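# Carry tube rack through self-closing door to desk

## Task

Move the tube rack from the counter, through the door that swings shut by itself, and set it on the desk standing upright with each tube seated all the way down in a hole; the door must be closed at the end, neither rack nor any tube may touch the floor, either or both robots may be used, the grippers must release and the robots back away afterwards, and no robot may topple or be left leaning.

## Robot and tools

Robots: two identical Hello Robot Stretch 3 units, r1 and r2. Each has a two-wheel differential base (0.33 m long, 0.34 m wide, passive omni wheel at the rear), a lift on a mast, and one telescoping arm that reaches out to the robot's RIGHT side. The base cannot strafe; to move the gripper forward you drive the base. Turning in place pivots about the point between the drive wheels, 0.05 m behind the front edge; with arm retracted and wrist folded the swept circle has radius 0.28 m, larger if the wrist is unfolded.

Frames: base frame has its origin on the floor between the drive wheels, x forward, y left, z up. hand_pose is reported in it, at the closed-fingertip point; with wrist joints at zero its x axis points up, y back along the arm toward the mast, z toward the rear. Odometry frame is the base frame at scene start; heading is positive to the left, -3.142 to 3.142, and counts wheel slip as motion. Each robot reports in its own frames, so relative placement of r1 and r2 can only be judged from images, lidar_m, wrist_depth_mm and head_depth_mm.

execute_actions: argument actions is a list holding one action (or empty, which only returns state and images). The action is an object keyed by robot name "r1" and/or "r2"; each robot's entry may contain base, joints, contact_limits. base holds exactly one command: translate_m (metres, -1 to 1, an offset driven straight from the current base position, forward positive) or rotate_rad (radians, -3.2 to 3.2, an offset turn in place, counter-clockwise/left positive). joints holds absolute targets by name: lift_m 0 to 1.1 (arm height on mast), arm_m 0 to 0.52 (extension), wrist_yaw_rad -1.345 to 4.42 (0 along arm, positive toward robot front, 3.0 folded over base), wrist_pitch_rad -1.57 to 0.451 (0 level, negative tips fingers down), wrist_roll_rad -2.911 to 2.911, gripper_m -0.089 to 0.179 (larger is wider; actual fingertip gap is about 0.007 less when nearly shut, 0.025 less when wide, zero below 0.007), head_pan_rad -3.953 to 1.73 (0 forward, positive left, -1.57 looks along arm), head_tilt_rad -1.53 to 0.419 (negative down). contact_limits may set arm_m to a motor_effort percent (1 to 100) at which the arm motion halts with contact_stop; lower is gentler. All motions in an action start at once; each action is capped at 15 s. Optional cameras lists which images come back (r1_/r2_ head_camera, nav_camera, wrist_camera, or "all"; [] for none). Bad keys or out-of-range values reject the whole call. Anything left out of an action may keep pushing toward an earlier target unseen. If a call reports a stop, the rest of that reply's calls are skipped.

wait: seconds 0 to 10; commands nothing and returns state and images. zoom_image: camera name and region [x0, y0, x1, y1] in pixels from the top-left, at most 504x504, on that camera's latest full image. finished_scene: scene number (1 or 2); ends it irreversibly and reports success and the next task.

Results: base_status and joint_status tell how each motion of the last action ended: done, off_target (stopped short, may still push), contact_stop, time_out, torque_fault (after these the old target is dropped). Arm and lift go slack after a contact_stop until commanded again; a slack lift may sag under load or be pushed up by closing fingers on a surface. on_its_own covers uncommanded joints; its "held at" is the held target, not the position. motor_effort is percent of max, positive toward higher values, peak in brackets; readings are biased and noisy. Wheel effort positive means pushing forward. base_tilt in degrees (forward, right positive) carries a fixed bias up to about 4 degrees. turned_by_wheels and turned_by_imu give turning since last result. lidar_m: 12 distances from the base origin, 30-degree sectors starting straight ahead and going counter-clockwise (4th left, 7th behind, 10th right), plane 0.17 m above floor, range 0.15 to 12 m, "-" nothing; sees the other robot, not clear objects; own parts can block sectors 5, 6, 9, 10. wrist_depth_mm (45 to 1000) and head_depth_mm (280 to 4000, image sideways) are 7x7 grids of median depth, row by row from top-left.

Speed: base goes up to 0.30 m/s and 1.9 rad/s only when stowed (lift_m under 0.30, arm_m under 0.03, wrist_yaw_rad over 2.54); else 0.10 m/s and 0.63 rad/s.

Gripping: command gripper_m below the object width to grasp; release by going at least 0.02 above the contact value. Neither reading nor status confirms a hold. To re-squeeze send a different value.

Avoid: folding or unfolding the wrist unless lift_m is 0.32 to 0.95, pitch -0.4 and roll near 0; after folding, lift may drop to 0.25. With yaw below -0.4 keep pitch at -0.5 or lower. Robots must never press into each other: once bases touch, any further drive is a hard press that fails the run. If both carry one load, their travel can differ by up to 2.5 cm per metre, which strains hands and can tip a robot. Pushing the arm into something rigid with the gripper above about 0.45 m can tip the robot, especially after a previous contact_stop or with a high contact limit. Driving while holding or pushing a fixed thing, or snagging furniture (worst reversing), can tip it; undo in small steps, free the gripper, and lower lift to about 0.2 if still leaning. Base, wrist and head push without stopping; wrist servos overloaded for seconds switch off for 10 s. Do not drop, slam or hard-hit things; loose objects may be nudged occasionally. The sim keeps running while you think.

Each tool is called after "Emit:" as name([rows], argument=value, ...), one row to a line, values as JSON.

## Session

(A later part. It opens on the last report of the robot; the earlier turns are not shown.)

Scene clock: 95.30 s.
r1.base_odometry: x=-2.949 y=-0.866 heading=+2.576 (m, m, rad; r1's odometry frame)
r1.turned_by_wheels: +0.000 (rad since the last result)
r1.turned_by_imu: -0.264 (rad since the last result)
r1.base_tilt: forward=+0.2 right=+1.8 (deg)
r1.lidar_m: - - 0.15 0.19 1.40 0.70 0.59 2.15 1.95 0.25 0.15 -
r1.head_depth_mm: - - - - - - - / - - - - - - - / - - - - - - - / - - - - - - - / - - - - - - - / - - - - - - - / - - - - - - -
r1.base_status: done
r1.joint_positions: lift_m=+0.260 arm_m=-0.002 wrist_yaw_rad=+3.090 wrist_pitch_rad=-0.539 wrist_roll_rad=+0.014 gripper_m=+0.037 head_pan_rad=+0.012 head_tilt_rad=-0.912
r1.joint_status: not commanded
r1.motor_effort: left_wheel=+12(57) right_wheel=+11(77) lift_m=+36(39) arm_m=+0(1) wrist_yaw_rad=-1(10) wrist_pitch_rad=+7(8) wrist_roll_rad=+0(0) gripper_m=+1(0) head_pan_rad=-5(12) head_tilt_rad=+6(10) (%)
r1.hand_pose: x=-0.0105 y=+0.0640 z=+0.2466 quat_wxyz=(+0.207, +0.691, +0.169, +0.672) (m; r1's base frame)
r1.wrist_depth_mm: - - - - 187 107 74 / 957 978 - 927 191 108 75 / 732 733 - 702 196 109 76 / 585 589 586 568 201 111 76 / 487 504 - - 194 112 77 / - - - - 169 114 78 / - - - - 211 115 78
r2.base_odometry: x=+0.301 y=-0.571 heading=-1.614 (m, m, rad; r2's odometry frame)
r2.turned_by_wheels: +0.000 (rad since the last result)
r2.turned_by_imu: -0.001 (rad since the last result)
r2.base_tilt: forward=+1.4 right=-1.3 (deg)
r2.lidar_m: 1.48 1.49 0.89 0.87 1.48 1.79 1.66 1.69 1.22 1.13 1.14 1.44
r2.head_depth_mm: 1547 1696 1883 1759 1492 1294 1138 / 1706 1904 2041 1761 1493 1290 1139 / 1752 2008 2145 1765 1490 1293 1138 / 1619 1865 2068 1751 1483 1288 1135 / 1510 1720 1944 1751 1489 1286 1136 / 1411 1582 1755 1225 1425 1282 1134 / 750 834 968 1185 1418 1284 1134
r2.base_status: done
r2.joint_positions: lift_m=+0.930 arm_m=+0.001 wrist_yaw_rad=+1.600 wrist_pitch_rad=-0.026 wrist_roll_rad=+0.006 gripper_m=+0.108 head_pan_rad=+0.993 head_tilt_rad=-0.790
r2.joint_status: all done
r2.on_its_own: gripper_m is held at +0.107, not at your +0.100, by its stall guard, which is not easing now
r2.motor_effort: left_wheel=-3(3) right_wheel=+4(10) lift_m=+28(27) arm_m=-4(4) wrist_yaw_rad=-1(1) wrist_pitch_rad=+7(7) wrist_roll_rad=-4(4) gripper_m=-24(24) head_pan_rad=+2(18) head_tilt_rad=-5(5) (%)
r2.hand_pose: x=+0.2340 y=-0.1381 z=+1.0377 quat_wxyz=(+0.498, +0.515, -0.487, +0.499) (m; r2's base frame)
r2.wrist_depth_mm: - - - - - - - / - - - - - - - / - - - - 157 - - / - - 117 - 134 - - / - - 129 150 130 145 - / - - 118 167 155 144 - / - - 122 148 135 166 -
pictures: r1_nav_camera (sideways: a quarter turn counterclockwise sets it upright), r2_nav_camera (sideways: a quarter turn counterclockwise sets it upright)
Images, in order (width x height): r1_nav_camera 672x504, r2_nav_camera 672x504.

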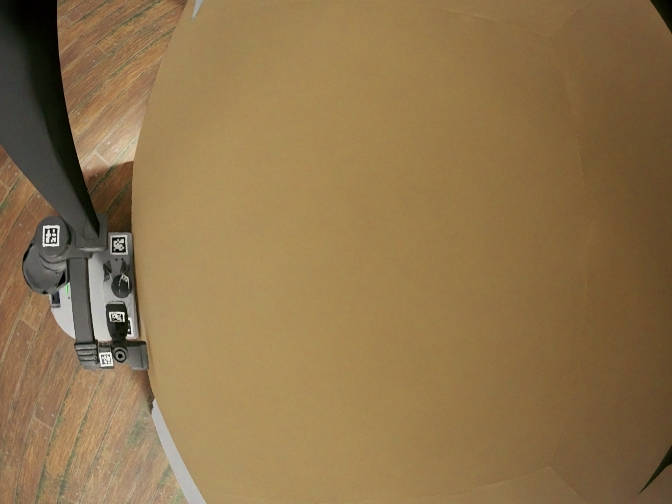

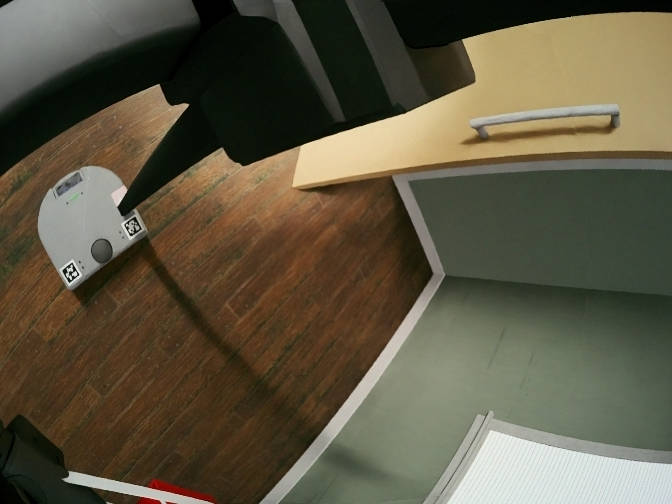

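Emit:
execute_actions([
  {"r2":{"base":{"translate_m":0.45},"joints":{"head_pan_rad":0}},"r1":{"base":{"translate_m":0.3}}},
], cameras=[])

Emit:
execute_actions([
  {"r2":{"base":{"rotate_rad":1.9}}},
], cameras=["r2_nav_camera"])

Scene clock: 101.43 s.
r1.base_odometry: x=-3.203 y=-0.705 heading=+2.576 (m, m, rad; r1's odometry frame)
r1.turned_by_wheels: +0.000 (rad since the last result)
r1.turned_by_imu: -0.428 (rad since the last result)
r1.base_tilt: forward=+0.2 right=+2.0 (deg)
r1.lidar_m: - - 0.15 0.19 1.83 1.53 0.75 0.76 2.28 0.25 0.15 -
r1.head_depth_mm: - - - - - - - / - - - - - - - / - - - - - - - / - - - - - - - / - - - - - - - / - - - - - - - / - - - - - - -
r1.base_status: done
r1.joint_positions: lift_m=+0.260 arm_m=-0.002 wrist_yaw_rad=+3.089 wrist_pitch_rad=-0.539 wrist_roll_rad=+0.014 gripper_m=+0.037 head_pan_rad=+0.015 head_tilt_rad=-0.915
r1.joint_status: not commanded
r1.motor_effort: left_wheel=+8(59) right_wheel=+10(98) lift_m=+36(38) arm_m=-1(1) wrist_yaw_rad=-1(9) wrist_pitch_rad=+7(8) wrist_roll_rad=+0(1) gripper_m=+0(1) head_pan_rad=-7(9) head_tilt_rad=+6(12) (%)
r1.hand_pose: x=-0.0102 y=+0.0639 z=+0.2465 quat_wxyz=(+0.208, +0.691, +0.169, +0.672) (m; r1's base frame)
r1.wrist_depth_mm: - - - - 187 106 74 / 956 989 997 863 191 108 75 / 733 729 - 673 195 109 76 / 584 583 586 571 199 111 76 / 486 510 - - 193 112 77 / - - - - 168 113 77 / - - - - 212 114 78
r2.base_odometry: x=+0.281 y=-1.021 heading=-1.615 (m, m, rad; r2's odometry frame)
r2.turned_by_wheels: +0.000 (rad since the last result)
r2.turned_by_imu: -0.001 (rad since the last result)
r2.base_tilt: forward=+1.5 right=-1.4 (deg)
r2.lidar_m: 1.04 1.05 1.33 1.54 0.82 1.96 2.11 1.76 1.16 1.07 1.08 1.13
r2.head_depth_mm: 905 1043 1218 1427 298 304 1137 / 902 1032 1213 1451 - 1265 1141 / 894 994 1198 1445 1500 1295 1132 / 887 989 1194 1432 1488 1291 1139 / 883 980 1180 1418 1486 1287 1135 / 877 976 1173 1402 1484 1288 1134 / 874 976 1169 1395 1484 1285 1134
r2.base_status: done
r2.joint_positions: lift_m=+0.930 arm_m=+0.001 wrist_yaw_rad=+1.600 wrist_pitch_rad=-0.026 wrist_roll_rad=+0.006 gripper_m=+0.108 head_pan_rad=+0.007 head_tilt_rad=-0.790
r2.joint_status: all done
r2.on_its_own: gripper_m is held at +0.107, not at your +0.100, by its stall guard, which is not easing now
r2.motor_effort: left_wheel=-3(6) right_wheel=+5(9) lift_m=+27(27) arm_m=-4(4) wrist_yaw_rad=+0(0) wrist_pitch_rad=+7(7) wrist_roll_rad=-4(4) gripper_m=-24(25) head_pan_rad=-2(30) head_tilt_rad=-5(5) (%)
r2.hand_pose: x=+0.2340 y=-0.1381 z=+1.0377 quat_wxyz=(+0.498, +0.515, -0.487, +0.499) (m; r2's base frame)
r2.wrist_depth_mm: 879 879 886 903 927 941 947 / 903 905 929 933 965 964 956 / 937 935 946 964 157 - - / 954 976 117 983 133 - - / - - 130 151 131 145 - / - - 118 167 154 144 992 / - - 122 148 135 166 -
pictures: none
No camera images: the call's "cameras" was empty. Leave "cameras" out to get every camera's image.

Scene clock: 105.37 s.
r1.base_odometry: x=-3.203 y=-0.705 heading=+2.576 (m, m, rad; r1's odometry frame)
r1.turned_by_wheels: +0.000 (rad since the last result)
r1.turned_by_imu: +0.000 (rad since the last result)
r1.base_tilt: forward=+0.0 right=+1.9 (deg)
r1.lidar_m: - - 0.15 0.19 1.83 1.53 0.75 0.76 2.29 0.25 0.15 -
r1.head_depth_mm: - - - - - - - / - - - - - - - / - - - - - - - / - - - - - - - / - - - - - - - / - - - - - - - / - - - - - - -
r1.base_status: not commanded
r1.joint_positions: lift_m=+0.260 arm_m=-0.002 wrist_yaw_rad=+3.089 wrist_pitch_rad=-0.539 wrist_roll_rad=+0.014 gripper_m=+0.037 head_pan_rad=+0.015 head_tilt_rad=-0.915
r1.joint_status: not commanded
r1.motor_effort: left_wheel=+8(9) right_wheel=+9(9) lift_m=+37(37) arm_m=+0(1) wrist_yaw_rad=+0(1) wrist_pitch_rad=+7(7) wrist_roll_rad=+0(0) gripper_m=+0(1) head_pan_rad=-7(7) head_tilt_rad=+7(7) (%)
r1.hand_pose: x=-0.0102 y=+0.0639 z=+0.2465 quat_wxyz=(+0.208, +0.691, +0.169, +0.672) (m; r1's base frame)
r1.wrist_depth_mm: - - - - 187 106 74 / 959 974 991 861 190 108 75 / 722 720 - 678 195 109 76 / 585 583 586 571 199 111 76 / 490 508 - - 192 112 77 / - - - - 168 113 78 / - - - - 212 114 78
r2.base_odometry: x=+0.281 y=-1.021 heading=+0.285 (m, m, rad; r2's odometry frame)
r2.turned_by_wheels: +1.900 (rad since the last result)
r2.turned_by_imu: +1.924 (rad since the last result)
r2.base_tilt: forward=+1.4 right=-1.4 (deg)
r2.lidar_m: 1.07 0.82 2.11 2.10 1.29 1.08 1.08 1.20 1.04 1.04 1.17 1.54
r2.head_depth_mm: 3057 2769 2028 1755 299 304 1133 / 3164 2767 2129 1748 - 1265 1139 / 3168 2748 2136 1762 1490 1290 1138 / 3288 2746 1433 1620 1480 1291 1137 / 1330 1384 1405 1580 1487 1286 1134 / 973 995 1015 1152 1422 1284 1135 / 692 783 1963 1752 1490 1288 1134
r2.base_status: done
r2.joint_positions: lift_m=+0.930 arm_m=+0.001 wrist_yaw_rad=+1.600 wrist_pitch_rad=-0.026 wrist_roll_rad=+0.006 gripper_m=+0.108 head_pan_rad=+0.007 head_tilt_rad=-0.790
r2.joint_status: not commanded
r2.on_its_own: gripper_m is held at +0.107, not at your +0.100, by its stall guard, which is not easing now
r2.motor_effort: left_wheel=-2(5) right_wheel=+5(9) lift_m=+27(27) arm_m=-4(4) wrist_yaw_rad=+0(0) wrist_pitch_rad=+7(7) wrist_roll_rad=-3(3) gripper_m=-25(24) head_pan_rad=-3(2) head_tilt_rad=-4(5) (%)
r2.hand_pose: x=+0.2340 y=-0.1381 z=+1.0377 quat_wxyz=(+0.498, +0.515, -0.487, +0.499) (m; r2's base frame)
r2.wrist_depth_mm: - 730 - - - - - / - 770 - - - - - / - 799 982 - 157 - - / - 817 117 - 134 - - / - - 129 150 131 145 - / - - 118 167 154 144 - / - - 122 148 135 166 -
pictures: r2_nav_camera (sideways: a quarter turn counterclockwise sets it upright)
Images, in order (width x height): r2_nav_camera 672x504.

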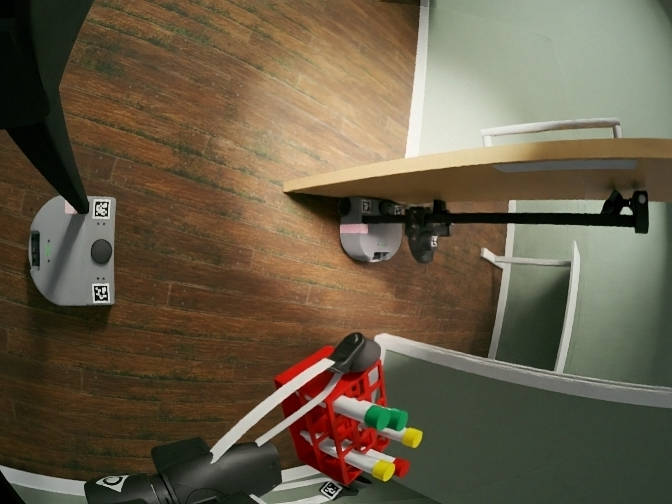

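Emit:
execute_actions([
  {"r2":{"base":{"rotate_rad":-0.2},"joints":{"head_tilt_rad":-1.0}},"r1":{"base":{"translate_m":0.2}}},
], cameras=[])

Emit:
execute_actions([
  {"r2":{"base":{"translate_m":0.55}}},
], cameras=["r2_nav_camera"])

Scene clock: 108.40 s.
r1.base_odometry: x=-3.372 y=-0.598 heading=+2.576 (m, m, rad; r1's odometry frame)
r1.turned_by_wheels: +0.000 (rad since the last result)
r1.turned_by_imu: -0.198 (rad since the last result)
r1.base_tilt: forward=+0.1 right=+1.9 (deg)
r1.lidar_m: - - 0.15 0.19 1.31 1.64 1.29 0.82 2.28 0.25 0.15 -
r1.head_depth_mm: - - - - - - - / - - - - - - - / - - - - - - - / - - - - - - - / - - - - - - - / - - - - - - - / - - - - - - -
r1.base_status: done
r1.joint_positions: lift_m=+0.260 arm_m=-0.002 wrist_yaw_rad=+3.088 wrist_pitch_rad=-0.539 wrist_roll_rad=+0.014 gripper_m=+0.037 head_pan_rad=+0.017 head_tilt_rad=-0.919
r1.joint_status: not commanded
r1.motor_effort: left_wheel=+12(45) right_wheel=+6(57) lift_m=+37(38) arm_m=+0(0) wrist_yaw_rad=+0(2) wrist_pitch_rad=+7(8) wrist_roll_rad=+0(0) gripper_m=+0(0) head_pan_rad=-7(10) head_tilt_rad=+10(13) (%)
r1.hand_pose: x=-0.0102 y=+0.0640 z=+0.2466 quat_wxyz=(+0.208, +0.691, +0.169, +0.672) (m; r1's base frame)
r1.wrist_depth_mm: - - - - 187 107 74 / 969 962 982 861 191 108 75 / 723 739 - 679 195 109 76 / 582 584 586 568 200 111 76 / 485 513 - - 193 112 77 / - - - - 168 113 78 / - - - - 211 115 78
r2.base_odometry: x=+0.281 y=-1.021 heading=+0.085 (m, m, rad; r2's odometry frame)
r2.turned_by_wheels: -0.200 (rad since the last result)
r2.turned_by_imu: -0.203 (rad since the last result)
r2.base_tilt: forward=+1.3 right=-1.4 (deg)
r2.lidar_m: 1.54 0.89 2.17 2.11 1.52 1.11 1.08 1.11 1.08 1.04 1.08 1.48
r2.head_depth_mm: 1416 1688 1699 301 322 1207 1097 / 1481 1704 1693 1449 1331 1209 1098 / 2348 1962 1692 1497 1335 1203 1103 / 2344 1970 1696 1496 1337 1203 1115 / 2354 1968 1638 1497 1333 1205 1112 / 2345 1372 1552 1505 1336 1203 1098 / 2290 1203 1497 1467 1339 1208 1101
r2.base_status: done
r2.joint_positions: lift_m=+0.930 arm_m=+0.001 wrist_yaw_rad=+1.600 wrist_pitch_rad=-0.026 wrist_roll_rad=+0.006 gripper_m=+0.108 head_pan_rad=+0.007 head_tilt_rad=-0.987
r2.joint_status: all done
r2.on_its_own: gripper_m is held at +0.107, not at your +0.100, by its stall guard, which is not easing now
r2.motor_effort: left_wheel=+2(5) right_wheel=-6(9) lift_m=+27(27) arm_m=-4(4) wrist_yaw_rad=+1(0) wrist_pitch_rad=+7(7) wrist_roll_rad=-3(4) gripper_m=-24(24) head_pan_rad=-3(2) head_tilt_rad=-6(21) (%)
r2.hand_pose: x=+0.2340 y=-0.1381 z=+1.0377 quat_wxyz=(+0.498, +0.515, -0.487, +0.499) (m; r2's base frame)
r2.wrist_depth_mm: 823 - - - - - - / 815 - - - - - - / 825 - - - 157 - - / 825 - 116 - 134 - - / 803 - 129 150 131 145 - / 810 - 118 168 154 144 - / 782 - 122 148 135 166 -
pictures: none
No camera images: the call's "cameras" was empty. Leave "cameras" out to get every camera's image.

Scene clock: 114.83 s.
r1.base_odometry: x=-3.372 y=-0.598 heading=+2.576 (m, m, rad; r1's odometry frame)
r1.turned_by_wheels: +0.000 (rad since the last result)
r1.turned_by_imu: +0.000 (rad since the last result)
r1.base_tilt: forward=+0.2 right=+1.9 (deg)
r1.lidar_m: - - 0.15 0.19 0.82 1.65 1.29 0.82 2.29 0.25 0.15 -
r1.head_depth_mm: - - - - - - - / - - - - - - - / - - - - - - - / - - - - - - - / - - - - - - - / - - - - - - - / - - - - - - -
r1.base_status: not commanded
r1.joint_positions: lift_m=+0.260 arm_m=-0.002 wrist_yaw_rad=+3.088 wrist_pitch_rad=-0.539 wrist_roll_rad=+0.014 gripper_m=+0.037 head_pan_rad=+0.017 head_tilt_rad=-0.919
r1.joint_status: not commanded
r1.motor_effort: left_wheel=+11(12) right_wheel=+6(6) lift_m=+37(36) arm_m=+0(0) wrist_yaw_rad=-1(0) wrist_pitch_rad=+7(7) wrist_roll_rad=+0(0) gripper_m=+0(0) head_pan_rad=-7(7) head_tilt_rad=+9(9) (%)
r1.hand_pose: x=-0.0102 y=+0.0640 z=+0.2466 quat_wxyz=(+0.208, +0.691, +0.169, +0.672) (m; r1's base frame)
r1.wrist_depth_mm: - 696 - - 187 107 74 / 644 686 988 873 190 108 75 / 691 705 - 687 196 109 76 / 581 587 589 569 200 111 77 / 493 507 - - 193 112 77 / - - - - 169 113 78 / - - - - 212 115 78
r2.base_odometry: x=+0.829 y=-0.974 heading=+0.086 (m, m, rad; r2's odometry frame)
r2.turned_by_wheels: +0.000 (rad since the last result)
r2.turned_by_imu: +0.000 (rad since the last result)
r2.base_tilt: forward=+1.5 right=-1.3 (deg)
r2.lidar_m: 1.00 0.68 0.60 0.60 2.19 1.68 1.62 1.48 1.08 1.04 1.08 1.03
r2.head_depth_mm: 908 1064 1267 301 322 1205 1097 / 2336 1848 1347 1443 1332 1205 1102 / 2349 1968 1696 1499 1333 1209 1108 / 2344 1966 1708 1496 1338 1206 1116 / 2333 1975 1694 1493 1332 1204 1114 / 2347 1970 1702 1321 1295 1206 1096 / 2325 1973 1673 971 1240 1207 1100
r2.base_status: done
r2.joint_positions: lift_m=+0.930 arm_m=+0.001 wrist_yaw_rad=+1.600 wrist_pitch_rad=-0.026 wrist_roll_rad=+0.006 gripper_m=+0.108 head_pan_rad=+0.007 head_tilt_rad=-0.988
r2.joint_status: not commanded
r2.on_its_own: gripper_m is held at +0.107, not at your +0.100, by its stall guard, which is not easing now
r2.motor_effort: left_wheel=+2(7) right_wheel=-5(7) lift_m=+27(27) arm_m=-4(4) wrist_yaw_rad=+0(1) wrist_pitch_rad=+7(7) wrist_roll_rad=-4(4) gripper_m=-24(24) head_pan_rad=-2(3) head_tilt_rad=-5(6) (%)
r2.hand_pose: x=+0.2340 y=-0.1381 z=+1.0377 quat_wxyz=(+0.498, +0.515, -0.487, +0.499) (m; r2's base frame)
r2.wrist_depth_mm: 849 - - - 836 816 804 / 848 - - - 863 845 829 / 840 - - - 157 874 873 / 835 - 117 - 133 895 896 / 857 - 130 151 130 146 910 / 819 - 118 167 154 144 957 / 812 - 122 148 135 166 -
pictures: r2_nav_camera (sideways: a quarter turn counterclockwise sets it upright)
Images, in order (width x height): r2_nav_camera 672x504.

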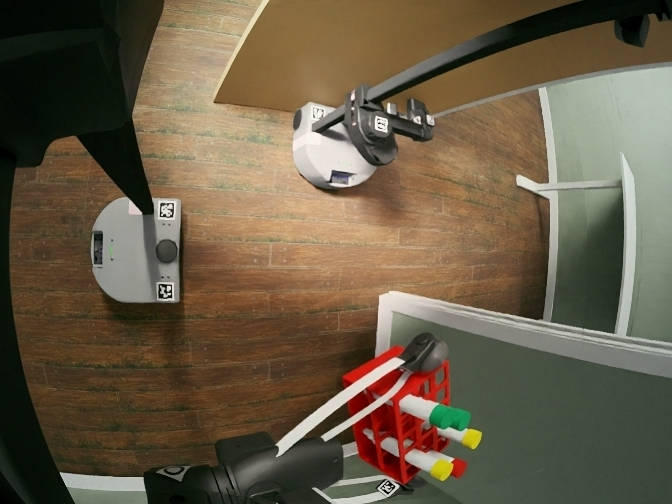

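Emit:
execute_actions([
  {"r2":{"base":{"rotate_rad":0.13},"joints":{"wrist_yaw_rad":1.8}}},
], cameras=[])

Emit:
execute_actions([
  {"r2":{"base":{"translate_m":0.6}}},
], cameras=["r2_nav_camera"])

Scene clock: 116.77 s.
r1.base_odometry: x=-3.372 y=-0.598 heading=+2.576 (m, m, rad; r1's odometry frame)
r1.turned_by_wheels: +0.000 (rad since the last result)
r1.turned_by_imu: +0.000 (rad since the last result)
r1.base_tilt: forward=-0.1 right=+1.9 (deg)
r1.lidar_m: - - 0.15 0.19 0.82 1.66 1.29 0.82 2.28 0.25 0.15 -
r1.head_depth_mm: - - - - - - - / - - - - - - - / - - - - - - - / - - - - - - - / - - - - - - - / - - - - - - - / - - - - - - -
r1.base_status: not commanded
r1.joint_positions: lift_m=+0.260 arm_m=-0.002 wrist_yaw_rad=+3.088 wrist_pitch_rad=-0.539 wrist_roll_rad=+0.014 gripper_m=+0.037 head_pan_rad=+0.017 head_tilt_rad=-0.919
r1.joint_status: not commanded
r1.motor_effort: left_wheel=+12(11) right_wheel=+6(5) lift_m=+37(37) arm_m=+0(0) wrist_yaw_rad=+0(0) wrist_pitch_rad=+7(7) wrist_roll_rad=+0(0) gripper_m=+0(0) head_pan_rad=-7(7) head_tilt_rad=+9(9) (%)
r1.hand_pose: x=-0.0102 y=+0.0640 z=+0.2466 quat_wxyz=(+0.208, +0.691, +0.169, +0.672) (m; r1's base frame)
r1.wrist_depth_mm: - 710 - - 186 107 74 / 649 690 977 870 190 108 75 / 697 720 - 673 195 109 76 / 579 587 591 579 201 111 76 / 488 512 - - 193 112 77 / - - - - 168 113 78 / - - - - 212 115 78
r2.base_odometry: x=+0.829 y=-0.974 heading=+0.215 (m, m, rad; r2's odometry frame)
r2.turned_by_wheels: +0.130 (rad since the last result)
r2.turned_by_imu: +0.131 (rad since the last result)
r2.base_tilt: forward=+1.3 right=-1.3 (deg)
r2.lidar_m: 2.73 0.68 0.59 2.10 2.04 1.64 1.62 1.32 1.05 1.04 1.13 1.00
r2.head_depth_mm: 2342 1918 1203 309 333 1205 1096 / 2356 1966 1696 1503 310 1208 1097 / 2349 1956 1692 302 1320 1209 1105 / 2334 1980 1703 1508 1330 1200 1114 / 2341 1946 1704 1422 1312 1207 1111 / 2358 1965 1665 1244 1287 1209 1098 / 2346 1450 1162 947 1298 1207 1096
r2.base_status: done
r2.joint_positions: lift_m=+0.930 arm_m=+0.001 wrist_yaw_rad=+1.799 wrist_pitch_rad=-0.026 wrist_roll_rad=+0.006 gripper_m=+0.108 head_pan_rad=+0.007 head_tilt_rad=-0.988
r2.joint_status: all done
r2.on_its_own: gripper_m is held at +0.107, not at your +0.100, by its stall guard, which is not easing now
r2.motor_effort: left_wheel=-3(5) right_wheel=+5(6) lift_m=+27(27) arm_m=-4(4) wrist_yaw_rad=+1(2) wrist_pitch_rad=+7(7) wrist_roll_rad=-4(3) gripper_m=-25(24) head_pan_rad=-3(3) head_tilt_rad=-6(6) (%)
r2.hand_pose: x=+0.2276 y=-0.0878 z=+1.0377 quat_wxyz=(+0.446, +0.561, -0.434, +0.546) (m; r2's base frame)
r2.wrist_depth_mm: 600 674 - - - - 692 / 617 781 - - - 803 709 / 627 798 - - 156 791 723 / 634 754 116 - 134 802 747 / 637 732 127 150 131 145 759 / 640 - 118 167 154 143 771 / 633 763 122 148 135 166 825
pictures: none
No camera images: the call's "cameras" was empty. Leave "cameras" out to get every camera's image.

Scene clock: 123.73 s.
r1.base_odometry: x=-3.372 y=-0.598 heading=+2.576 (m, m, rad; r1's odometry frame)
r1.turned_by_wheels: +0.000 (rad since the last result)
r1.turned_by_imu: +0.000 (rad since the last result)
r1.base_tilt: forward=+0.0 right=+1.7 (deg)
r1.lidar_m: - - 0.15 0.19 2.24 0.35 0.44 0.82 2.28 0.25 0.15 -
r1.head_depth_mm: - - - - - - - / - - - - - - - / - - - - - - - / - - - - - - - / - - - - - - - / - - - - - - - / - - - - - - -
r1.base_status: not commanded
r1.joint_positions: lift_m=+0.260 arm_m=-0.002 wrist_yaw_rad=+3.088 wrist_pitch_rad=-0.539 wrist_roll_rad=+0.014 gripper_m=+0.037 head_pan_rad=+0.017 head_tilt_rad=-0.919
r1.joint_status: not commanded
r1.motor_effort: left_wheel=+11(12) right_wheel=+6(6) lift_m=+37(36) arm_m=+0(1) wrist_yaw_rad=+0(0) wrist_pitch_rad=+7(7) wrist_roll_rad=+0(0) gripper_m=+0(0) head_pan_rad=-7(7) head_tilt_rad=+9(10) (%)
r1.hand_pose: x=-0.0102 y=+0.0640 z=+0.2466 quat_wxyz=(+0.208, +0.691, +0.169, +0.672) (m; r1's base frame)
r1.wrist_depth_mm: - - - - 186 106 74 / 962 977 984 876 190 108 75 / 730 741 - 674 195 109 76 / 564 585 584 579 200 111 76 / 381 502 - - 192 112 77 / - - - - 168 113 78 / - - - - 212 115 78
r2.base_odometry: x=+1.415 y=-0.846 heading=+0.215 (m, m, rad; r2's odometry frame)
r2.turned_by_wheels: +0.000 (rad since the last result)
r2.turned_by_imu: +0.000 (rad since the last result)
r2.base_tilt: forward=+1.4 right=-1.4 (deg)
r2.lidar_m: 2.13 0.73 0.44 0.39 0.55 2.23 2.21 1.42 1.13 1.05 0.49 0.48
r2.head_depth_mm: 2211 1973 1739 309 333 1171 1098 / 2251 1965 1710 1515 310 1203 1093 / 2280 1961 1695 303 1317 1204 1104 / 2274 1975 1704 1501 1331 1208 1113 / 2319 1969 1700 1500 1338 1206 1115 / 2337 1974 1699 1496 1334 1207 999 / 2369 1966 1709 1499 1319 1045 697
r2.base_status: done
r2.joint_positions: lift_m=+0.930 arm_m=+0.001 wrist_yaw_rad=+1.799 wrist_pitch_rad=-0.026 wrist_roll_rad=+0.006 gripper_m=+0.108 head_pan_rad=+0.007 head_tilt_rad=-0.988
r2.joint_status: not commanded
r2.on_its_own: gripper_m is held at +0.107, not at your +0.100, by its stall guard, which is not easing now
r2.motor_effort: left_wheel=-3(6) right_wheel=+4(9) lift_m=+27(27) arm_m=-4(4) wrist_yaw_rad=+0(1) wrist_pitch_rad=+7(7) wrist_roll_rad=-3(3) gripper_m=-24(24) head_pan_rad=-3(3) head_tilt_rad=-6(6) (%)
r2.hand_pose: x=+0.2276 y=-0.0878 z=+1.0377 quat_wxyz=(+0.446, +0.561, -0.434, +0.546) (m; r2's base frame)
r2.wrist_depth_mm: 609 - - - - - - / 609 - - - - - - / 608 - - - 156 - - / 620 - 117 - 134 - - / 628 - 127 150 131 145 - / 583 - 118 168 154 144 326 / 587 - 122 148 135 166 -
pictures: r2_nav_camera (sideways: a quarter turn counterclockwise sets it upright)
Images, in order (width x height): r2_nav_camera 672x504.

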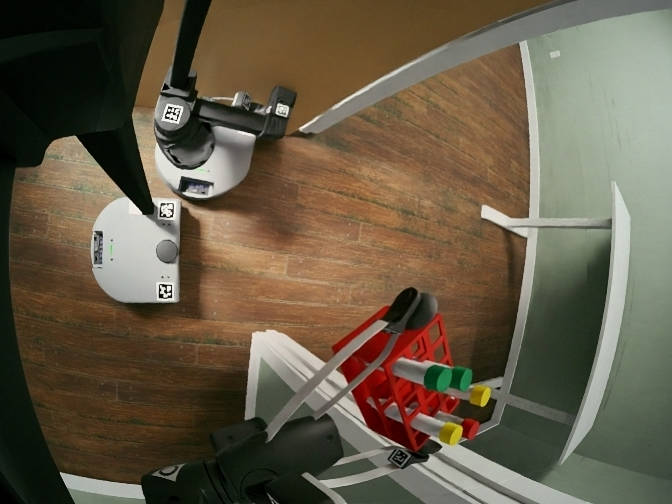

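Emit:
execute_actions([
  {"r2":{"base":{"rotate_rad":-0.12}}},
], cameras=[])

Emit:
execute_actions([
  {"r2":{"base":{"translate_m":0.25}}},
], cameras=["r2_nav_camera"])

Scene clock: 125.27 s.
r1.base_odometry: x=-3.372 y=-0.598 heading=+2.576 (m, m, rad; r1's odometry frame)
r1.turned_by_wheels: +0.000 (rad since the last result)
r1.turned_by_imu: +0.000 (rad since the last result)
r1.base_tilt: forward=+0.2 right=+2.1 (deg)
r1.lidar_m: - - 0.15 0.19 2.23 0.34 0.44 0.82 2.28 0.25 0.15 -
r1.head_depth_mm: - - - - - - - / - - - - - - - / - - - - - - - / - - - - - - - / - - - - - - - / - - - - - - - / - - - - - - -
r1.base_status: not commanded
r1.joint_positions: lift_m=+0.260 arm_m=-0.002 wrist_yaw_rad=+3.088 wrist_pitch_rad=-0.539 wrist_roll_rad=+0.014 gripper_m=+0.037 head_pan_rad=+0.017 head_tilt_rad=-0.919
r1.joint_status: not commanded
r1.motor_effort: left_wheel=+11(12) right_wheel=+6(6) lift_m=+37(37) arm_m=+0(0) wrist_yaw_rad=-1(0) wrist_pitch_rad=+7(7) wrist_roll_rad=+0(0) gripper_m=-1(0) head_pan_rad=-7(7) head_tilt_rad=+9(9) (%)
r1.hand_pose: x=-0.0102 y=+0.0640 z=+0.2466 quat_wxyz=(+0.208, +0.691, +0.169, +0.672) (m; r1's base frame)
r1.wrist_depth_mm: - - - - 186 107 74 / 967 982 975 866 190 108 75 / 730 727 - 673 195 109 76 / 482 588 590 571 200 111 76 / 360 513 - - 194 112 77 / - - - - 168 113 78 / - - - - 212 114 78
r2.base_odometry: x=+1.415 y=-0.846 heading=+0.095 (m, m, rad; r2's odometry frame)
r2.turned_by_wheels: -0.120 (rad since the last result)
r2.turned_by_imu: -0.122 (rad since the last result)
r2.base_tilt: forward=+1.4 right=-1.4 (deg)
r2.lidar_m: 2.14 2.64 0.54 0.39 0.54 2.28 2.21 1.57 1.16 1.12 0.56 0.48
r2.head_depth_mm: 2260 1957 1729 309 333 1193 1097 / 2264 1970 1704 1505 310 1189 1098 / 2287 1952 1699 303 1315 1209 1103 / 2287 1976 1703 1503 1332 1207 1114 / 2284 1964 1700 1495 1335 1207 1111 / 2283 1962 1696 1495 1341 1207 1000 / 2318 1954 1703 1501 1340 1206 961
r2.base_status: done
r2.joint_positions: lift_m=+0.930 arm_m=+0.001 wrist_yaw_rad=+1.799 wrist_pitch_rad=-0.026 wrist_roll_rad=+0.006 gripper_m=+0.108 head_pan_rad=+0.007 head_tilt_rad=-0.988
r2.joint_status: not commanded
r2.on_its_own: gripper_m is held at +0.107, not at your +0.100, by its stall guard, which is not easing now
r2.motor_effort: left_wheel=+2(4) right_wheel=-6(6) lift_m=+27(27) arm_m=-3(4) wrist_yaw_rad=+1(1) wrist_pitch_rad=+7(7) wrist_roll_rad=-4(4) gripper_m=-24(25) head_pan_rad=-2(2) head_tilt_rad=-6(6) (%)
r2.hand_pose: x=+0.2276 y=-0.0878 z=+1.0377 quat_wxyz=(+0.446, +0.561, -0.434, +0.546) (m; r2's base frame)
r2.wrist_depth_mm: - - - - - - 295 / - - - - - - 301 / - - - - 157 - 306 / - - 117 - 135 - 303 / - - 127 150 130 145 286 / 684 - 118 167 155 144 283 / 654 - 122 148 135 166 315
pictures: none
No camera images: the call's "cameras" was empty. Leave "cameras" out to get every camera's image.

Scene clock: 128.77 s.
r1.base_odometry: x=-3.372 y=-0.598 heading=+2.576 (m, m, rad; r1's odometry frame)
r1.turned_by_wheels: +0.000 (rad since the last result)
r1.turned_by_imu: +0.000 (rad since the last result)
r1.base_tilt: forward=+0.1 right=+2.0 (deg)
r1.lidar_m: - - 0.15 0.19 2.24 1.65 1.29 0.33 2.29 0.25 0.15 -
r1.head_depth_mm: - - - - - - - / - - - - - - - / - - - - - - - / - - - - - - - / - - - - - - - / - - - - - - - / - - - - - - -
r1.base_status: not commanded
r1.joint_positions: lift_m=+0.260 arm_m=-0.002 wrist_yaw_rad=+3.088 wrist_pitch_rad=-0.539 wrist_roll_rad=+0.014 gripper_m=+0.037 head_pan_rad=+0.017 head_tilt_rad=-0.919
r1.joint_status: not commanded
r1.motor_effort: left_wheel=+12(12) right_wheel=+6(6) lift_m=+37(36) arm_m=-1(1) wrist_yaw_rad=+0(0) wrist_pitch_rad=+7(7) wrist_roll_rad=+0(0) gripper_m=+1(1) head_pan_rad=-7(7) head_tilt_rad=+9(9) (%)
r1.hand_pose: x=-0.0102 y=+0.0640 z=+0.2466 quat_wxyz=(+0.208, +0.691, +0.169, +0.672) (m; r1's base frame)
r1.wrist_depth_mm: - - - - 187 107 74 / 964 981 977 890 190 108 75 / 722 726 - 670 195 110 76 / 580 586 593 576 199 111 76 / 486 504 - - 193 112 77 / - - - - 168 113 78 / - - - - 211 115 78
r2.base_odometry: x=+1.664 y=-0.822 heading=+0.096 (m, m, rad; r2's odometry frame)
r2.turned_by_wheels: +0.000 (rad since the last result)
r2.turned_by_imu: +0.000 (rad since the last result)
r2.base_tilt: forward=+1.4 right=-1.4 (deg)
r2.lidar_m: 1.89 1.91 0.55 0.53 0.48 0.73 2.46 1.57 1.16 0.57 0.32 1.62
r2.head_depth_mm: 2119 1967 1717 309 333 984 1061 / 2135 1951 1700 1513 310 1205 1100 / 2153 1975 1706 302 1321 1207 1103 / 2157 1950 1698 1507 1335 1204 1114 / 2164 1971 1696 1487 1330 1207 1111 / 2109 1945 1705 1493 1333 1211 1096 / 2174 1974 1694 1494 1338 1208 1096
r2.base_status: done
r2.joint_positions: lift_m=+0.930 arm_m=+0.001 wrist_yaw_rad=+1.799 wrist_pitch_rad=-0.026 wrist_roll_rad=+0.006 gripper_m=+0.108 head_pan_rad=+0.007 head_tilt_rad=-0.988
r2.joint_status: not commanded
r2.on_its_own: gripper_m is held at +0.107, not at your +0.100, by its stall guard, which is not easing now
r2.motor_effort: left_wheel=+3(4) right_wheel=-5(7) lift_m=+27(27) arm_m=-4(4) wrist_yaw_rad=+0(0) wrist_pitch_rad=+7(7) wrist_roll_rad=-4(4) gripper_m=-24(24) head_pan_rad=-2(2) head_tilt_rad=-6(5) (%)
r2.hand_pose: x=+0.2276 y=-0.0878 z=+1.0377 quat_wxyz=(+0.446, +0.561, -0.434, +0.546) (m; r2's base frame)
r2.wrist_depth_mm: - - - - - - - / - - - - - - - / - - - - 157 - - / - - 117 - 135 - - / - - 127 150 130 145 - / - - 118 168 154 144 - / - - 122 148 135 166 -
pictures: r2_nav_camera (sideways: a quarter turn counterclockwise sets it upright)
Images, in order (width x height): r2_nav_camera 672x504.

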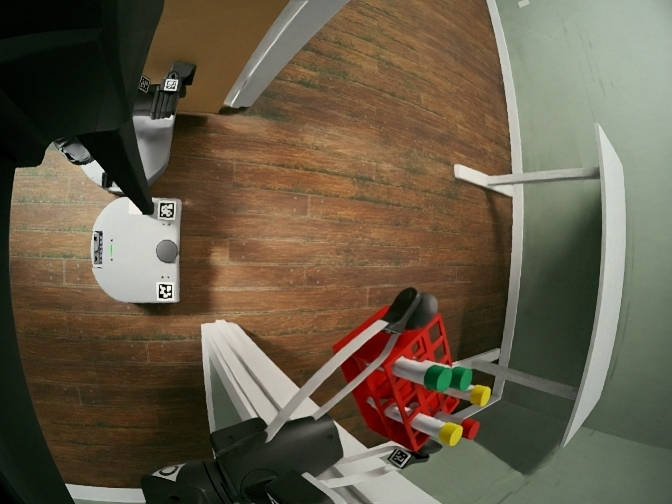

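Tight but passing; heading diverges from r1. Continue.

Emit:
execute_actions([
  {"r2":{"base":{"translate_m":0.9},"joints":{"head_tilt_rad":-0.6}}},
], cameras=["r2_nav_camera"])

Scene clock: 139.30 s.
r1.base_odometry: x=-3.372 y=-0.598 heading=+2.576 (m, m, rad; r1's odometry frame)
r1.turned_by_wheels: +0.000 (rad since the last result)
r1.turned_by_imu: -0.001 (rad since the last result)
r1.base_tilt: forward=-0.1 right=+1.9 (deg)
r1.lidar_m: - - 0.15 0.19 2.24 1.65 1.30 0.82 1.04 0.25 0.15 -
r1.head_depth_mm: - - - - - - - / - - - - - - - / - - - - - - - / - - - - - - - / - - - - - - - / - - - - - - - / - - - - - - -
r1.base_status: not commanded
r1.joint_positions: lift_m=+0.260 arm_m=-0.002 wrist_yaw_rad=+3.088 wrist_pitch_rad=-0.539 wrist_roll_rad=+0.014 gripper_m=+0.037 head_pan_rad=+0.017 head_tilt_rad=-0.919
r1.joint_status: not commanded
r1.motor_effort: left_wheel=+12(12) right_wheel=+6(6) lift_m=+37(36) arm_m=-1(0) wrist_yaw_rad=+0(1) wrist_pitch_rad=+7(7) wrist_roll_rad=+0(0) gripper_m=+0(0) head_pan_rad=-7(7) head_tilt_rad=+9(8) (%)
r1.hand_pose: x=-0.0102 y=+0.0640 z=+0.2466 quat_wxyz=(+0.208, +0.691, +0.169, +0.672) (m; r1's base frame)
r1.wrist_depth_mm: - - - - 187 107 74 / 960 980 983 860 192 108 75 / 727 733 - 676 195 109 76 / 578 592 583 574 200 111 76 / 489 505 - - 193 112 77 / - - - - 168 113 78 / - - - - 211 114 78
r2.base_odometry: x=+2.560 y=-0.736 heading=+0.096 (m, m, rad; r2's odometry frame)
r2.turned_by_wheels: +0.000 (rad since the last result)
r2.turned_by_imu: +0.000 (rad since the last result)
r2.base_tilt: forward=+1.4 right=-1.4 (deg)
r2.lidar_m: 1.39 1.05 2.01 2.28 0.85 0.84 3.33 0.68 0.90 1.14 1.19 1.16
r2.head_depth_mm: 1143 1205 809 1596 1724 297 289 / 1148 1216 805 1617 1729 1368 - / 1155 1226 803 1626 1729 1450 1146 / 1169 1231 798 1648 1730 1463 1193 / 1172 1240 794 1667 1715 1428 1221 / 1182 1238 791 1686 1710 1432 1214 / 1191 1230 789 1215 1407 1397 1210
r2.base_status: done
r2.joint_positions: lift_m=+0.930 arm_m=+0.001 wrist_yaw_rad=+1.799 wrist_pitch_rad=-0.026 wrist_roll_rad=+0.006 gripper_m=+0.108 head_pan_rad=+0.007 head_tilt_rad=-0.606
r2.joint_status: all done
r2.on_its_own: gripper_m is held at +0.107, not at your +0.100, by its stall guard, which is not easing now
r2.motor_effort: left_wheel=+2(6) right_wheel=-6(8) lift_m=+27(27) arm_m=-4(4) wrist_yaw_rad=+1(0) wrist_pitch_rad=+7(7) wrist_roll_rad=-4(3) gripper_m=-25(25) head_pan_rad=-3(3) head_tilt_rad=+2(23) (%)
r2.hand_pose: x=+0.2276 y=-0.0878 z=+1.0377 quat_wxyz=(+0.446, +0.561, -0.434, +0.546) (m; r2's base frame)
r2.wrist_depth_mm: - - - - - - - / - - - - - - - / - - - - 157 - - / - 770 117 561 134 642 640 / - - 127 150 130 145 471 / - - 118 167 154 143 - / - - 122 148 135 166 -
pictures: r2_nav_camera (sideways: a quarter turn counterclockwise sets it upright)
Images, in order (width x height): r2_nav_camera 672x504.

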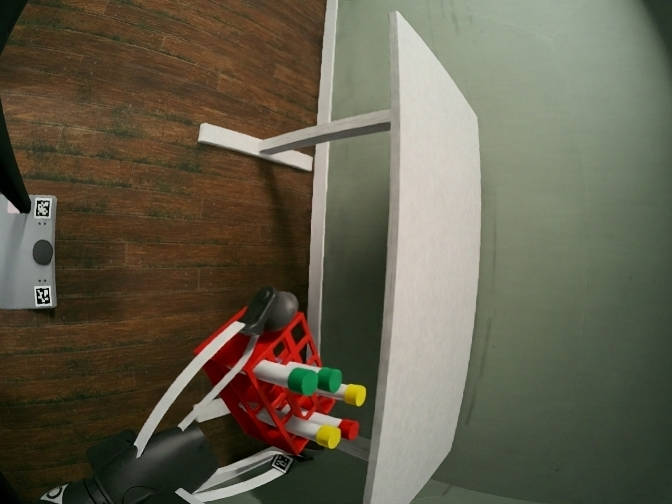

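Emit:
execute_actions([
  {"r2":{"base":{"translate_m":0.5},"joints":{"lift_m":1.02}},"r1":{"base":{"translate_m":-0.5},"joints":{"head_tilt_rad":-1.3}}},
], cameras=["r2_nav_camera","r2_wrist_camera","r1_nav_camera"])

Scene clock: 145.83 s.
r1.base_odometry: x=-2.949 y=-0.866 heading=+2.577 (m, m, rad; r1's odometry frame)
r1.turned_by_wheels: +0.000 (rad since the last result)
r1.turned_by_imu: +0.004 (rad since the last result)
r1.base_tilt: forward=+0.1 right=+1.9 (deg)
r1.lidar_m: 0.18 0.15 0.15 0.18 1.53 1.13 1.10 0.47 0.41 1.50 2.08 0.30
r1.head_depth_mm: 355 575 1244 1320 1235 1172 969 / 308 422 776 1300 1240 1170 1097 / - 336 522 1179 1239 - 1100 / - 301 393 680 1228 - 1086 / - - 324 477 912 - - / - - 296 368 607 1149 - / - - - 313 439 1137 1081
r1.base_status: done
r1.joint_positions: lift_m=+0.260 arm_m=-0.002 wrist_yaw_rad=+3.088 wrist_pitch_rad=-0.539 wrist_roll_rad=+0.014 gripper_m=+0.037 head_pan_rad=+0.003 head_tilt_rad=-1.287
r1.joint_status: all done
r1.motor_effort: left_wheel=+4(34) right_wheel=+3(23) lift_m=+37(36) arm_m=+0(1) wrist_yaw_rad=-1(1) wrist_pitch_rad=+7(7) wrist_roll_rad=-1(1) gripper_m=+1(0) head_pan_rad=-2(7) head_tilt_rad=-6(32) (%)
r1.hand_pose: x=-0.0102 y=+0.0639 z=+0.2465 quat_wxyz=(+0.208, +0.691, +0.169, +0.672) (m; r1's base frame)
r1.wrist_depth_mm: - - - 240 192 160 137 / 962 961 987 268 209 172 145 / 736 738 - 302 229 185 155 / 587 585 593 343 252 201 165 / 485 511 - - 277 218 177 / - - - - 292 240 191 / - - - - 354 267 207
r2.base_odometry: x=+3.058 y=-0.688 heading=+0.096 (m, m, rad; r2's odometry frame)
r2.turned_by_wheels: +0.000 (rad since the last result)
r2.turned_by_imu: +0.000 (rad since the last result)
r2.base_tilt: forward=+1.3 right=-1.4 (deg)
r2.lidar_m: 0.90 0.66 0.65 2.60 1.56 1.24 1.15 1.15 1.18 1.15 0.83 0.93
r2.head_depth_mm: 719 799 809 618 - - 315 / 726 806 805 592 481 - 314 / 732 810 803 589 511 - 327 / 739 815 799 588 486 379 327 / 743 825 793 586 464 384 326 / 749 832 790 583 463 382 326 / 754 839 788 582 461 381 325
r2.base_status: done
r2.joint_positions: lift_m=+1.020 arm_m=+0.001 wrist_yaw_rad=+1.799 wrist_pitch_rad=-0.027 wrist_roll_rad=+0.006 gripper_m=+0.108 head_pan_rad=+0.007 head_tilt_rad=-0.606
r2.joint_status: all done
r2.on_its_own: gripper_m is held at +0.107, not at your +0.100, by its stall guard, which is not easing now
r2.motor_effort: left_wheel=+2(5) right_wheel=-5(6) lift_m=+27(28) arm_m=-4(4) wrist_yaw_rad=+1(1) wrist_pitch_rad=+7(8) wrist_roll_rad=-4(3) gripper_m=-25(24) head_pan_rad=-3(3) head_tilt_rad=+2(2) (%)
r2.hand_pose: x=+0.2275 y=-0.0878 z=+1.1274 quat_wxyz=(+0.446, +0.561, -0.433, +0.546) (m; r2's base frame)
r2.wrist_depth_mm: - 932 862 798 739 692 650 / - 959 887 810 760 721 664 / - - 896 836 157 740 689 / - - 116 826 134 770 711 / 647 694 127 150 131 145 622 / 461 - 118 167 154 144 478 / 359 359 122 148 135 166 337
pictures: r1_nav_camera (sideways: a quarter turn counterclockwise sets it upright), r2_nav_camera (sideways: a quarter turn counterclockwise sets it upright), r2_wrist_camera
Images, in order (width x height): r1_nav_camera 672x504, r2_nav_camera 672x504, r2_wrist_camera 644x364.

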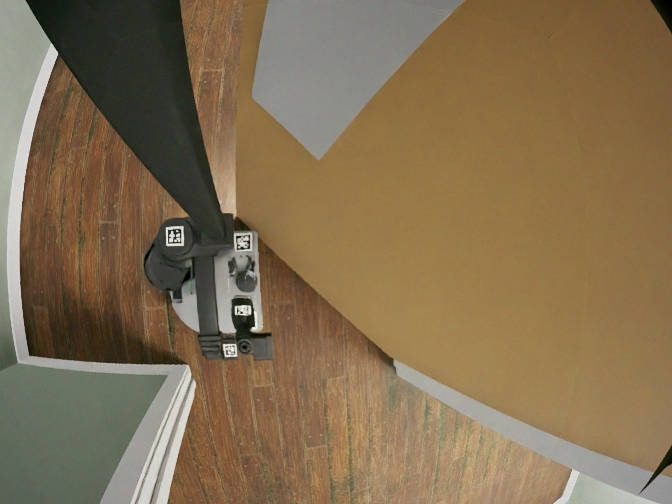

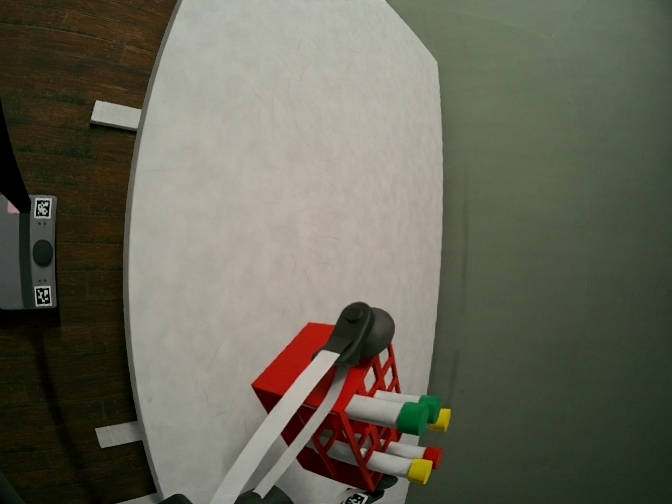

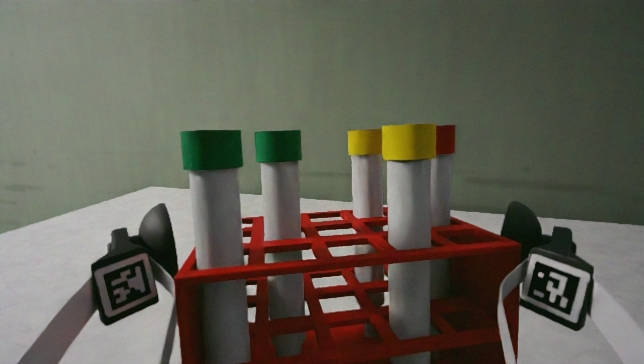

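Emit:
execute_actions([
  {"r2":{"joints":{"lift_m":0.75}},"r1":{"base":{"rotate_rad":-0.35}}},
], cameras=["r2_wrist_camera"])

Emit:
execute_actions([
  {"r2":{"joints":{"gripper_m":0.179}},"r1":{"base":{"translate_m":-0.9}}},
], cameras=["r2_wrist_camera","r1_nav_camera"])

Scene clock: 148.37 s.
r1.base_odometry: x=-2.949 y=-0.866 heading=+2.227 (m, m, rad; r1's odometry frame)
r1.turned_by_wheels: -0.349 (rad since the last result)
r1.turned_by_imu: -0.341 (rad since the last result)
r1.base_tilt: forward=+0.2 right=+2.0 (deg)
r1.lidar_m: 0.26 0.18 0.17 0.18 0.24 1.32 1.10 0.77 0.41 0.45 1.49 0.74
r1.head_depth_mm: 1618 1510 1409 1316 1233 1176 1090 / 782 1471 1395 1310 1243 1170 1110 / 562 828 1367 1311 1242 - 1094 / 411 538 777 1271 1236 - 1088 / 326 399 516 729 1180 - - / 290 318 388 496 688 928 - / - - 313 376 477 642 1078
r1.base_status: rotate_rad off_target (by the wheels' count: -0.3492 of -0.3500)
r1.joint_positions: lift_m=+0.260 arm_m=-0.002 wrist_yaw_rad=+3.088 wrist_pitch_rad=-0.539 wrist_roll_rad=+0.014 gripper_m=+0.037 head_pan_rad=+0.003 head_tilt_rad=-1.287
r1.joint_status: not commanded
r1.motor_effort: left_wheel=+18(35) right_wheel=-3(9) lift_m=+37(37) arm_m=+0(0) wrist_yaw_rad=-1(1) wrist_pitch_rad=+7(7) wrist_roll_rad=+0(0) gripper_m=+0(0) head_pan_rad=-1(1) head_tilt_rad=-6(6) (%)
r1.hand_pose: x=-0.0102 y=+0.0639 z=+0.2465 quat_wxyz=(+0.208, +0.691, +0.169, +0.672) (m; r1's base frame)
r1.wrist_depth_mm: - - 240 219 195 174 159 / 982 960 268 245 213 190 171 / 721 736 - 275 237 208 186 / 585 591 552 313 266 230 203 / 488 508 - - 298 257 224 / - - - - 330 291 251 / - - - - 368 337 282
r2.base_odometry: x=+3.058 y=-0.688 heading=+0.096 (m, m, rad; r2's odometry frame)
r2.turned_by_wheels: +0.000 (rad since the last result)
r2.turned_by_imu: +0.000 (rad since the last result)
r2.base_tilt: forward=+1.5 right=-1.4 (deg)
r2.lidar_m: 0.90 0.66 0.65 2.60 1.56 1.24 1.15 1.15 1.19 1.15 0.83 0.93
r2.head_depth_mm: 720 798 809 592 468 309 309 / 727 806 805 592 467 356 - / 733 812 803 589 466 376 298 / 737 818 797 588 464 384 320 / 743 825 795 586 464 384 326 / 749 831 795 584 462 382 326 / 752 838 789 582 461 382 325
r2.base_status: not commanded
r2.joint_positions: lift_m=+0.882 arm_m=+0.001 wrist_yaw_rad=+1.799 wrist_pitch_rad=+0.054 wrist_roll_rad=-0.002 gripper_m=+0.108 head_pan_rad=+0.007 head_tilt_rad=-0.606
r2.joint_status: lift_m contact_stop (moved -0.138 of -0.270)
r2.on_its_own: gripper_m is held at +0.107, not at your +0.100, by its stall guard, which is not easing now; lift_m is slack since a contact_stop, until your next command for it (your +0.750 is given up)
r2.motor_effort: left_wheel=+2(3) right_wheel=-4(5) lift_m=+22(30) arm_m=-4(4) wrist_yaw_rad=+2(0) wrist_pitch_rad=-16(23) wrist_roll_rad=+1(4) gripper_m=-25(24) head_pan_rad=-3(3) head_tilt_rad=+2(2) (%)
r2.hand_pose: x=+0.2291 y=-0.0874 z=+1.0102 quat_wxyz=(+0.426, +0.541, -0.454, +0.566) (m; r2's base frame)
r2.wrist_depth_mm: - 941 889 823 761 709 661 / - 998 905 843 772 724 670 / - - 115 843 152 738 700 / - 741 144 193 156 729 674 / 372 418 116 145 129 150 383 / 271 - 119 166 156 150 274 / 189 189 120 155 135 168 182
pictures: r2_wrist_camera
Images, in order (width x height): r2_wrist_camera 644x364.

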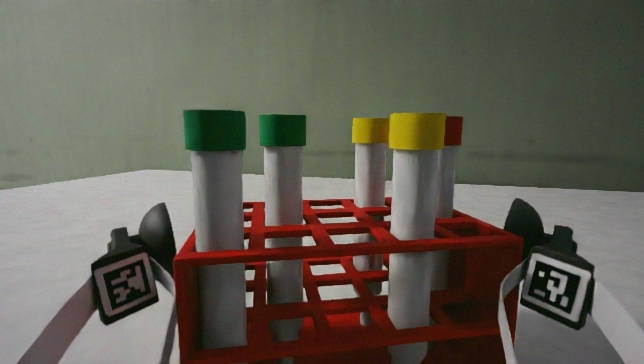

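not run: a stop came earlier in this reply.

Emit:
execute_actions([
  {"r2":{"joints":{"gripper_m":0.179,"lift_m":0.9}},"r1":{"base":{"translate_m":-0.9}}},
], cameras=["r1_nav_camera"])

Emit:
execute_actions([
  {"r2":{"base":{"translate_m":-0.35}}},
], cameras=["r2_wrist_camera","r1_nav_camera"])

Scene clock: 164.07 s.
r1.base_odometry: x=-2.409 y=-1.567 heading=+2.188 (m, m, rad; r1's odometry frame)
r1.turned_by_wheels: -0.039 (rad since the last result)
r1.turned_by_imu: +0.000 (rad since the last result)
r1.base_tilt: forward=+0.1 right=+2.0 (deg)
r1.lidar_m: 1.10 2.86 2.42 2.01 0.65 0.35 0.29 0.29 0.32 0.52 0.61 0.69
r1.head_depth_mm: 934 1032 1174 1279 1235 1173 759 / 1121 1287 1384 1311 1236 1172 827 / 1402 1481 1398 1310 1235 - 884 / 1601 1485 1394 1305 1232 - 902 / 1605 1478 1388 1302 1229 - - / 1592 1486 1384 1291 1230 1180 1078 / 1598 1489 1388 1296 1225 1154 1080
r1.base_status: translate_m time_out (by the wheels' count: -0.8844 of -0.9000)
r1.joint_positions: lift_m=+0.260 arm_m=-0.002 wrist_yaw_rad=+3.088 wrist_pitch_rad=-0.539 wrist_roll_rad=+0.014 gripper_m=+0.037 head_pan_rad=-0.001 head_tilt_rad=-1.291
r1.joint_status: not commanded
r1.motor_effort: left_wheel=-1(69) right_wheel=-1(100) lift_m=+36(37) arm_m=+0(1) wrist_yaw_rad=+0(4) wrist_pitch_rad=+7(9) wrist_roll_rad=+0(1) gripper_m=+1(0) head_pan_rad=+0(1) head_tilt_rad=-4(6) (%)
r1.hand_pose: x=-0.0101 y=+0.0639 z=+0.2465 quat_wxyz=(+0.208, +0.691, +0.169, +0.672) (m; r1's base frame)
r1.wrist_depth_mm: 677 - - - - - - / 603 920 977 989 994 - - / 538 735 - 745 751 756 759 / 488 589 589 599 596 605 602 / 445 514 - - 500 500 503 / - - - - 437 428 429 / - - - - 375 377 373
r2.base_odometry: x=+3.058 y=-0.688 heading=+0.096 (m, m, rad; r2's odometry frame)
r2.turned_by_wheels: +0.000 (rad since the last result)
r2.turned_by_imu: -0.002 (rad since the last result)
r2.base_tilt: forward=+1.3 right=-1.4 (deg)
r2.lidar_m: 0.90 0.66 0.65 2.60 1.56 1.23 1.15 1.15 1.18 1.15 0.83 0.93
r2.head_depth_mm: 721 798 809 593 468 306 304 / 727 804 803 590 467 345 - / 731 813 803 589 465 376 307 / 736 816 801 588 464 384 313 / 742 827 795 586 463 384 326 / 747 830 792 584 463 383 326 / 753 837 789 582 462 381 325
r2.base_status: not commanded
r2.joint_positions: lift_m=+0.900 arm_m=+0.001 wrist_yaw_rad=+1.799 wrist_pitch_rad=-0.014 wrist_roll_rad=-0.007 gripper_m=+0.179 head_pan_rad=+0.007 head_tilt_rad=-0.606
r2.joint_status: all done
r2.motor_effort: left_wheel=+2(2) right_wheel=-4(3) lift_m=+27(24) arm_m=-4(4) wrist_yaw_rad=+1(0) wrist_pitch_rad=+4(14) wrist_roll_rad=+4(6) gripper_m=+0(99) head_pan_rad=-2(2) head_tilt_rad=+2(2) (%)
r2.hand_pose: x=+0.2279 y=-0.0875 z=+1.0108 quat_wxyz=(+0.446, +0.555, -0.434, +0.553) (m; r2's base frame)
r2.wrist_depth_mm: - 926 848 789 730 694 642 / - 981 889 817 767 704 669 / - - 133 825 127 731 689 / 556 557 113 444 152 566 574 / 335 348 116 147 128 150 371 / 253 216 119 154 149 149 - / 179 184 122 155 137 151 182
pictures: r1_nav_camera (sideways: a quarter turn counterclockwise sets it upright)
Images, in order (width x height): r1_nav_camera 672x504.

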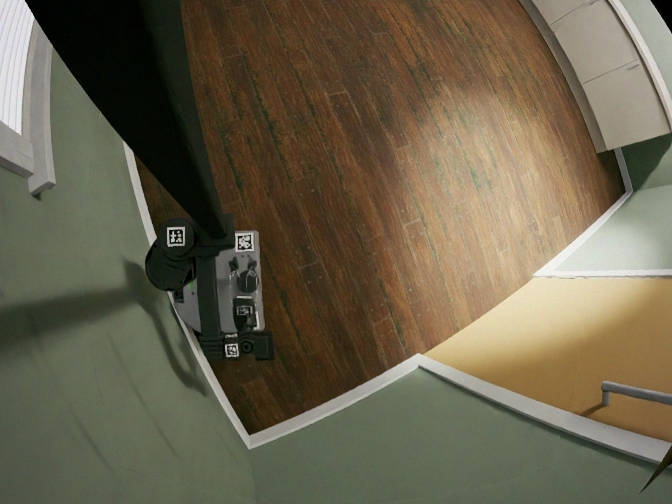

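not run: a stop came earlier in this reply.

Emit:
execute_actions([
  {"r2":{"base":{"translate_m":-0.35}},"r1":{"base":{"translate_m":0.1}}},
], cameras=["r2_wrist_camera"])

Emit:
finished_scene(scene=2)

Scene clock: 169.13 s.
r1.base_odometry: x=-2.467 y=-1.485 heading=+2.188 (m, m, rad; r1's odometry frame)
r1.turned_by_wheels: +0.000 (rad since the last result)
r1.turned_by_imu: -0.001 (rad since the last result)
r1.base_tilt: forward=+0.2 right=+2.0 (deg)
r1.lidar_m: 1.05 2.76 2.46 2.05 0.87 0.46 0.38 0.38 0.42 0.59 0.58 0.65
r1.head_depth_mm: 880 976 1113 1251 1240 1176 980 / 1059 1209 1361 1312 1235 1171 1039 / 1345 1461 1397 1312 1242 - 1092 / 1586 1484 1384 1311 1240 - 1084 / 1593 1486 1395 1298 1235 - - / 1585 1485 1381 1301 1228 1178 1079 / 1588 1475 1383 1294 1221 1156 1081
r1.base_status: done
r1.joint_positions: lift_m=+0.260 arm_m=-0.002 wrist_yaw_rad=+3.088 wrist_pitch_rad=-0.539 wrist_roll_rad=+0.014 gripper_m=+0.037 head_pan_rad=-0.001 head_tilt_rad=-1.291
r1.joint_status: not commanded
r1.motor_effort: left_wheel=+0(6) right_wheel=-1(6) lift_m=+36(35) arm_m=+0(0) wrist_yaw_rad=+0(0) wrist_pitch_rad=+8(8) wrist_roll_rad=+0(0) gripper_m=+0(0) head_pan_rad=+0(0) head_tilt_rad=-5(4) (%)
r1.hand_pose: x=-0.0101 y=+0.0639 z=+0.2465 quat_wxyz=(+0.208, +0.691, +0.169, +0.672) (m; r1's base frame)
r1.wrist_depth_mm: 902 - - - - - - / 822 953 994 1000 - - - / 689 739 - 749 752 752 755 / 583 589 595 594 590 601 611 / 485 506 - - 501 503 503 / - - - - 435 428 434 / - - - - 374 376 376
r2.base_odometry: x=+2.709 y=-0.721 heading=+0.096 (m, m, rad; r2's odometry frame)
r2.turned_by_wheels: +0.000 (rad since the last result)
r2.turned_by_imu: -0.001 (rad since the last result)
r2.base_tilt: forward=+1.4 right=-1.3 (deg)
r2.lidar_m: 1.25 0.92 1.81 2.61 1.08 0.87 0.84 0.82 1.12 1.14 1.09 1.05
r2.head_depth_mm: 1014 1091 769 591 1607 1436 1225 / 1023 1098 697 570 1627 1438 1223 / 1026 1108 800 552 1632 1438 1221 / 1038 1115 799 588 1627 1427 1172 / 1046 1124 793 585 1637 1435 1215 / 1051 1139 790 584 1660 1420 1212 / 1063 1134 789 582 1647 1338 1209
r2.base_status: done
r2.joint_positions: lift_m=+0.900 arm_m=+0.001 wrist_yaw_rad=+1.799 wrist_pitch_rad=-0.014 wrist_roll_rad=-0.007 gripper_m=+0.179 head_pan_rad=+0.007 head_tilt_rad=-0.606
r2.joint_status: not commanded
r2.motor_effort: left_wheel=+2(3) right_wheel=-4(10) lift_m=+27(27) arm_m=-4(3) wrist_yaw_rad=-1(1) wrist_pitch_rad=+4(4) wrist_roll_rad=+4(5) gripper_m=+0(0) head_pan_rad=-2(1) head_tilt_rad=+2(2) (%)
r2.hand_pose: x=+0.2279 y=-0.0875 z=+1.0108 quat_wxyz=(+0.446, +0.555, -0.434, +0.553) (m; r2's base frame)
r2.wrist_depth_mm: - - - - - 980 930 / - - - - - - 939 / - - - - 501 - 969 / 635 557 559 499 470 572 579 / - - - - 403 368 371 / - - - - - - - / - - - - - - -
pictures: r2_wrist_camera
Images, in order (width x height): r2_wrist_camera 644x364.

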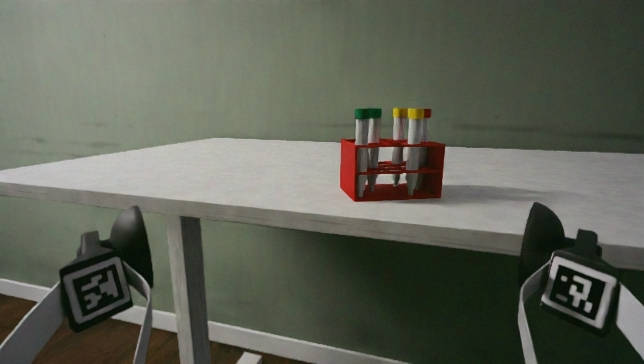

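The scene is finished: the task was done.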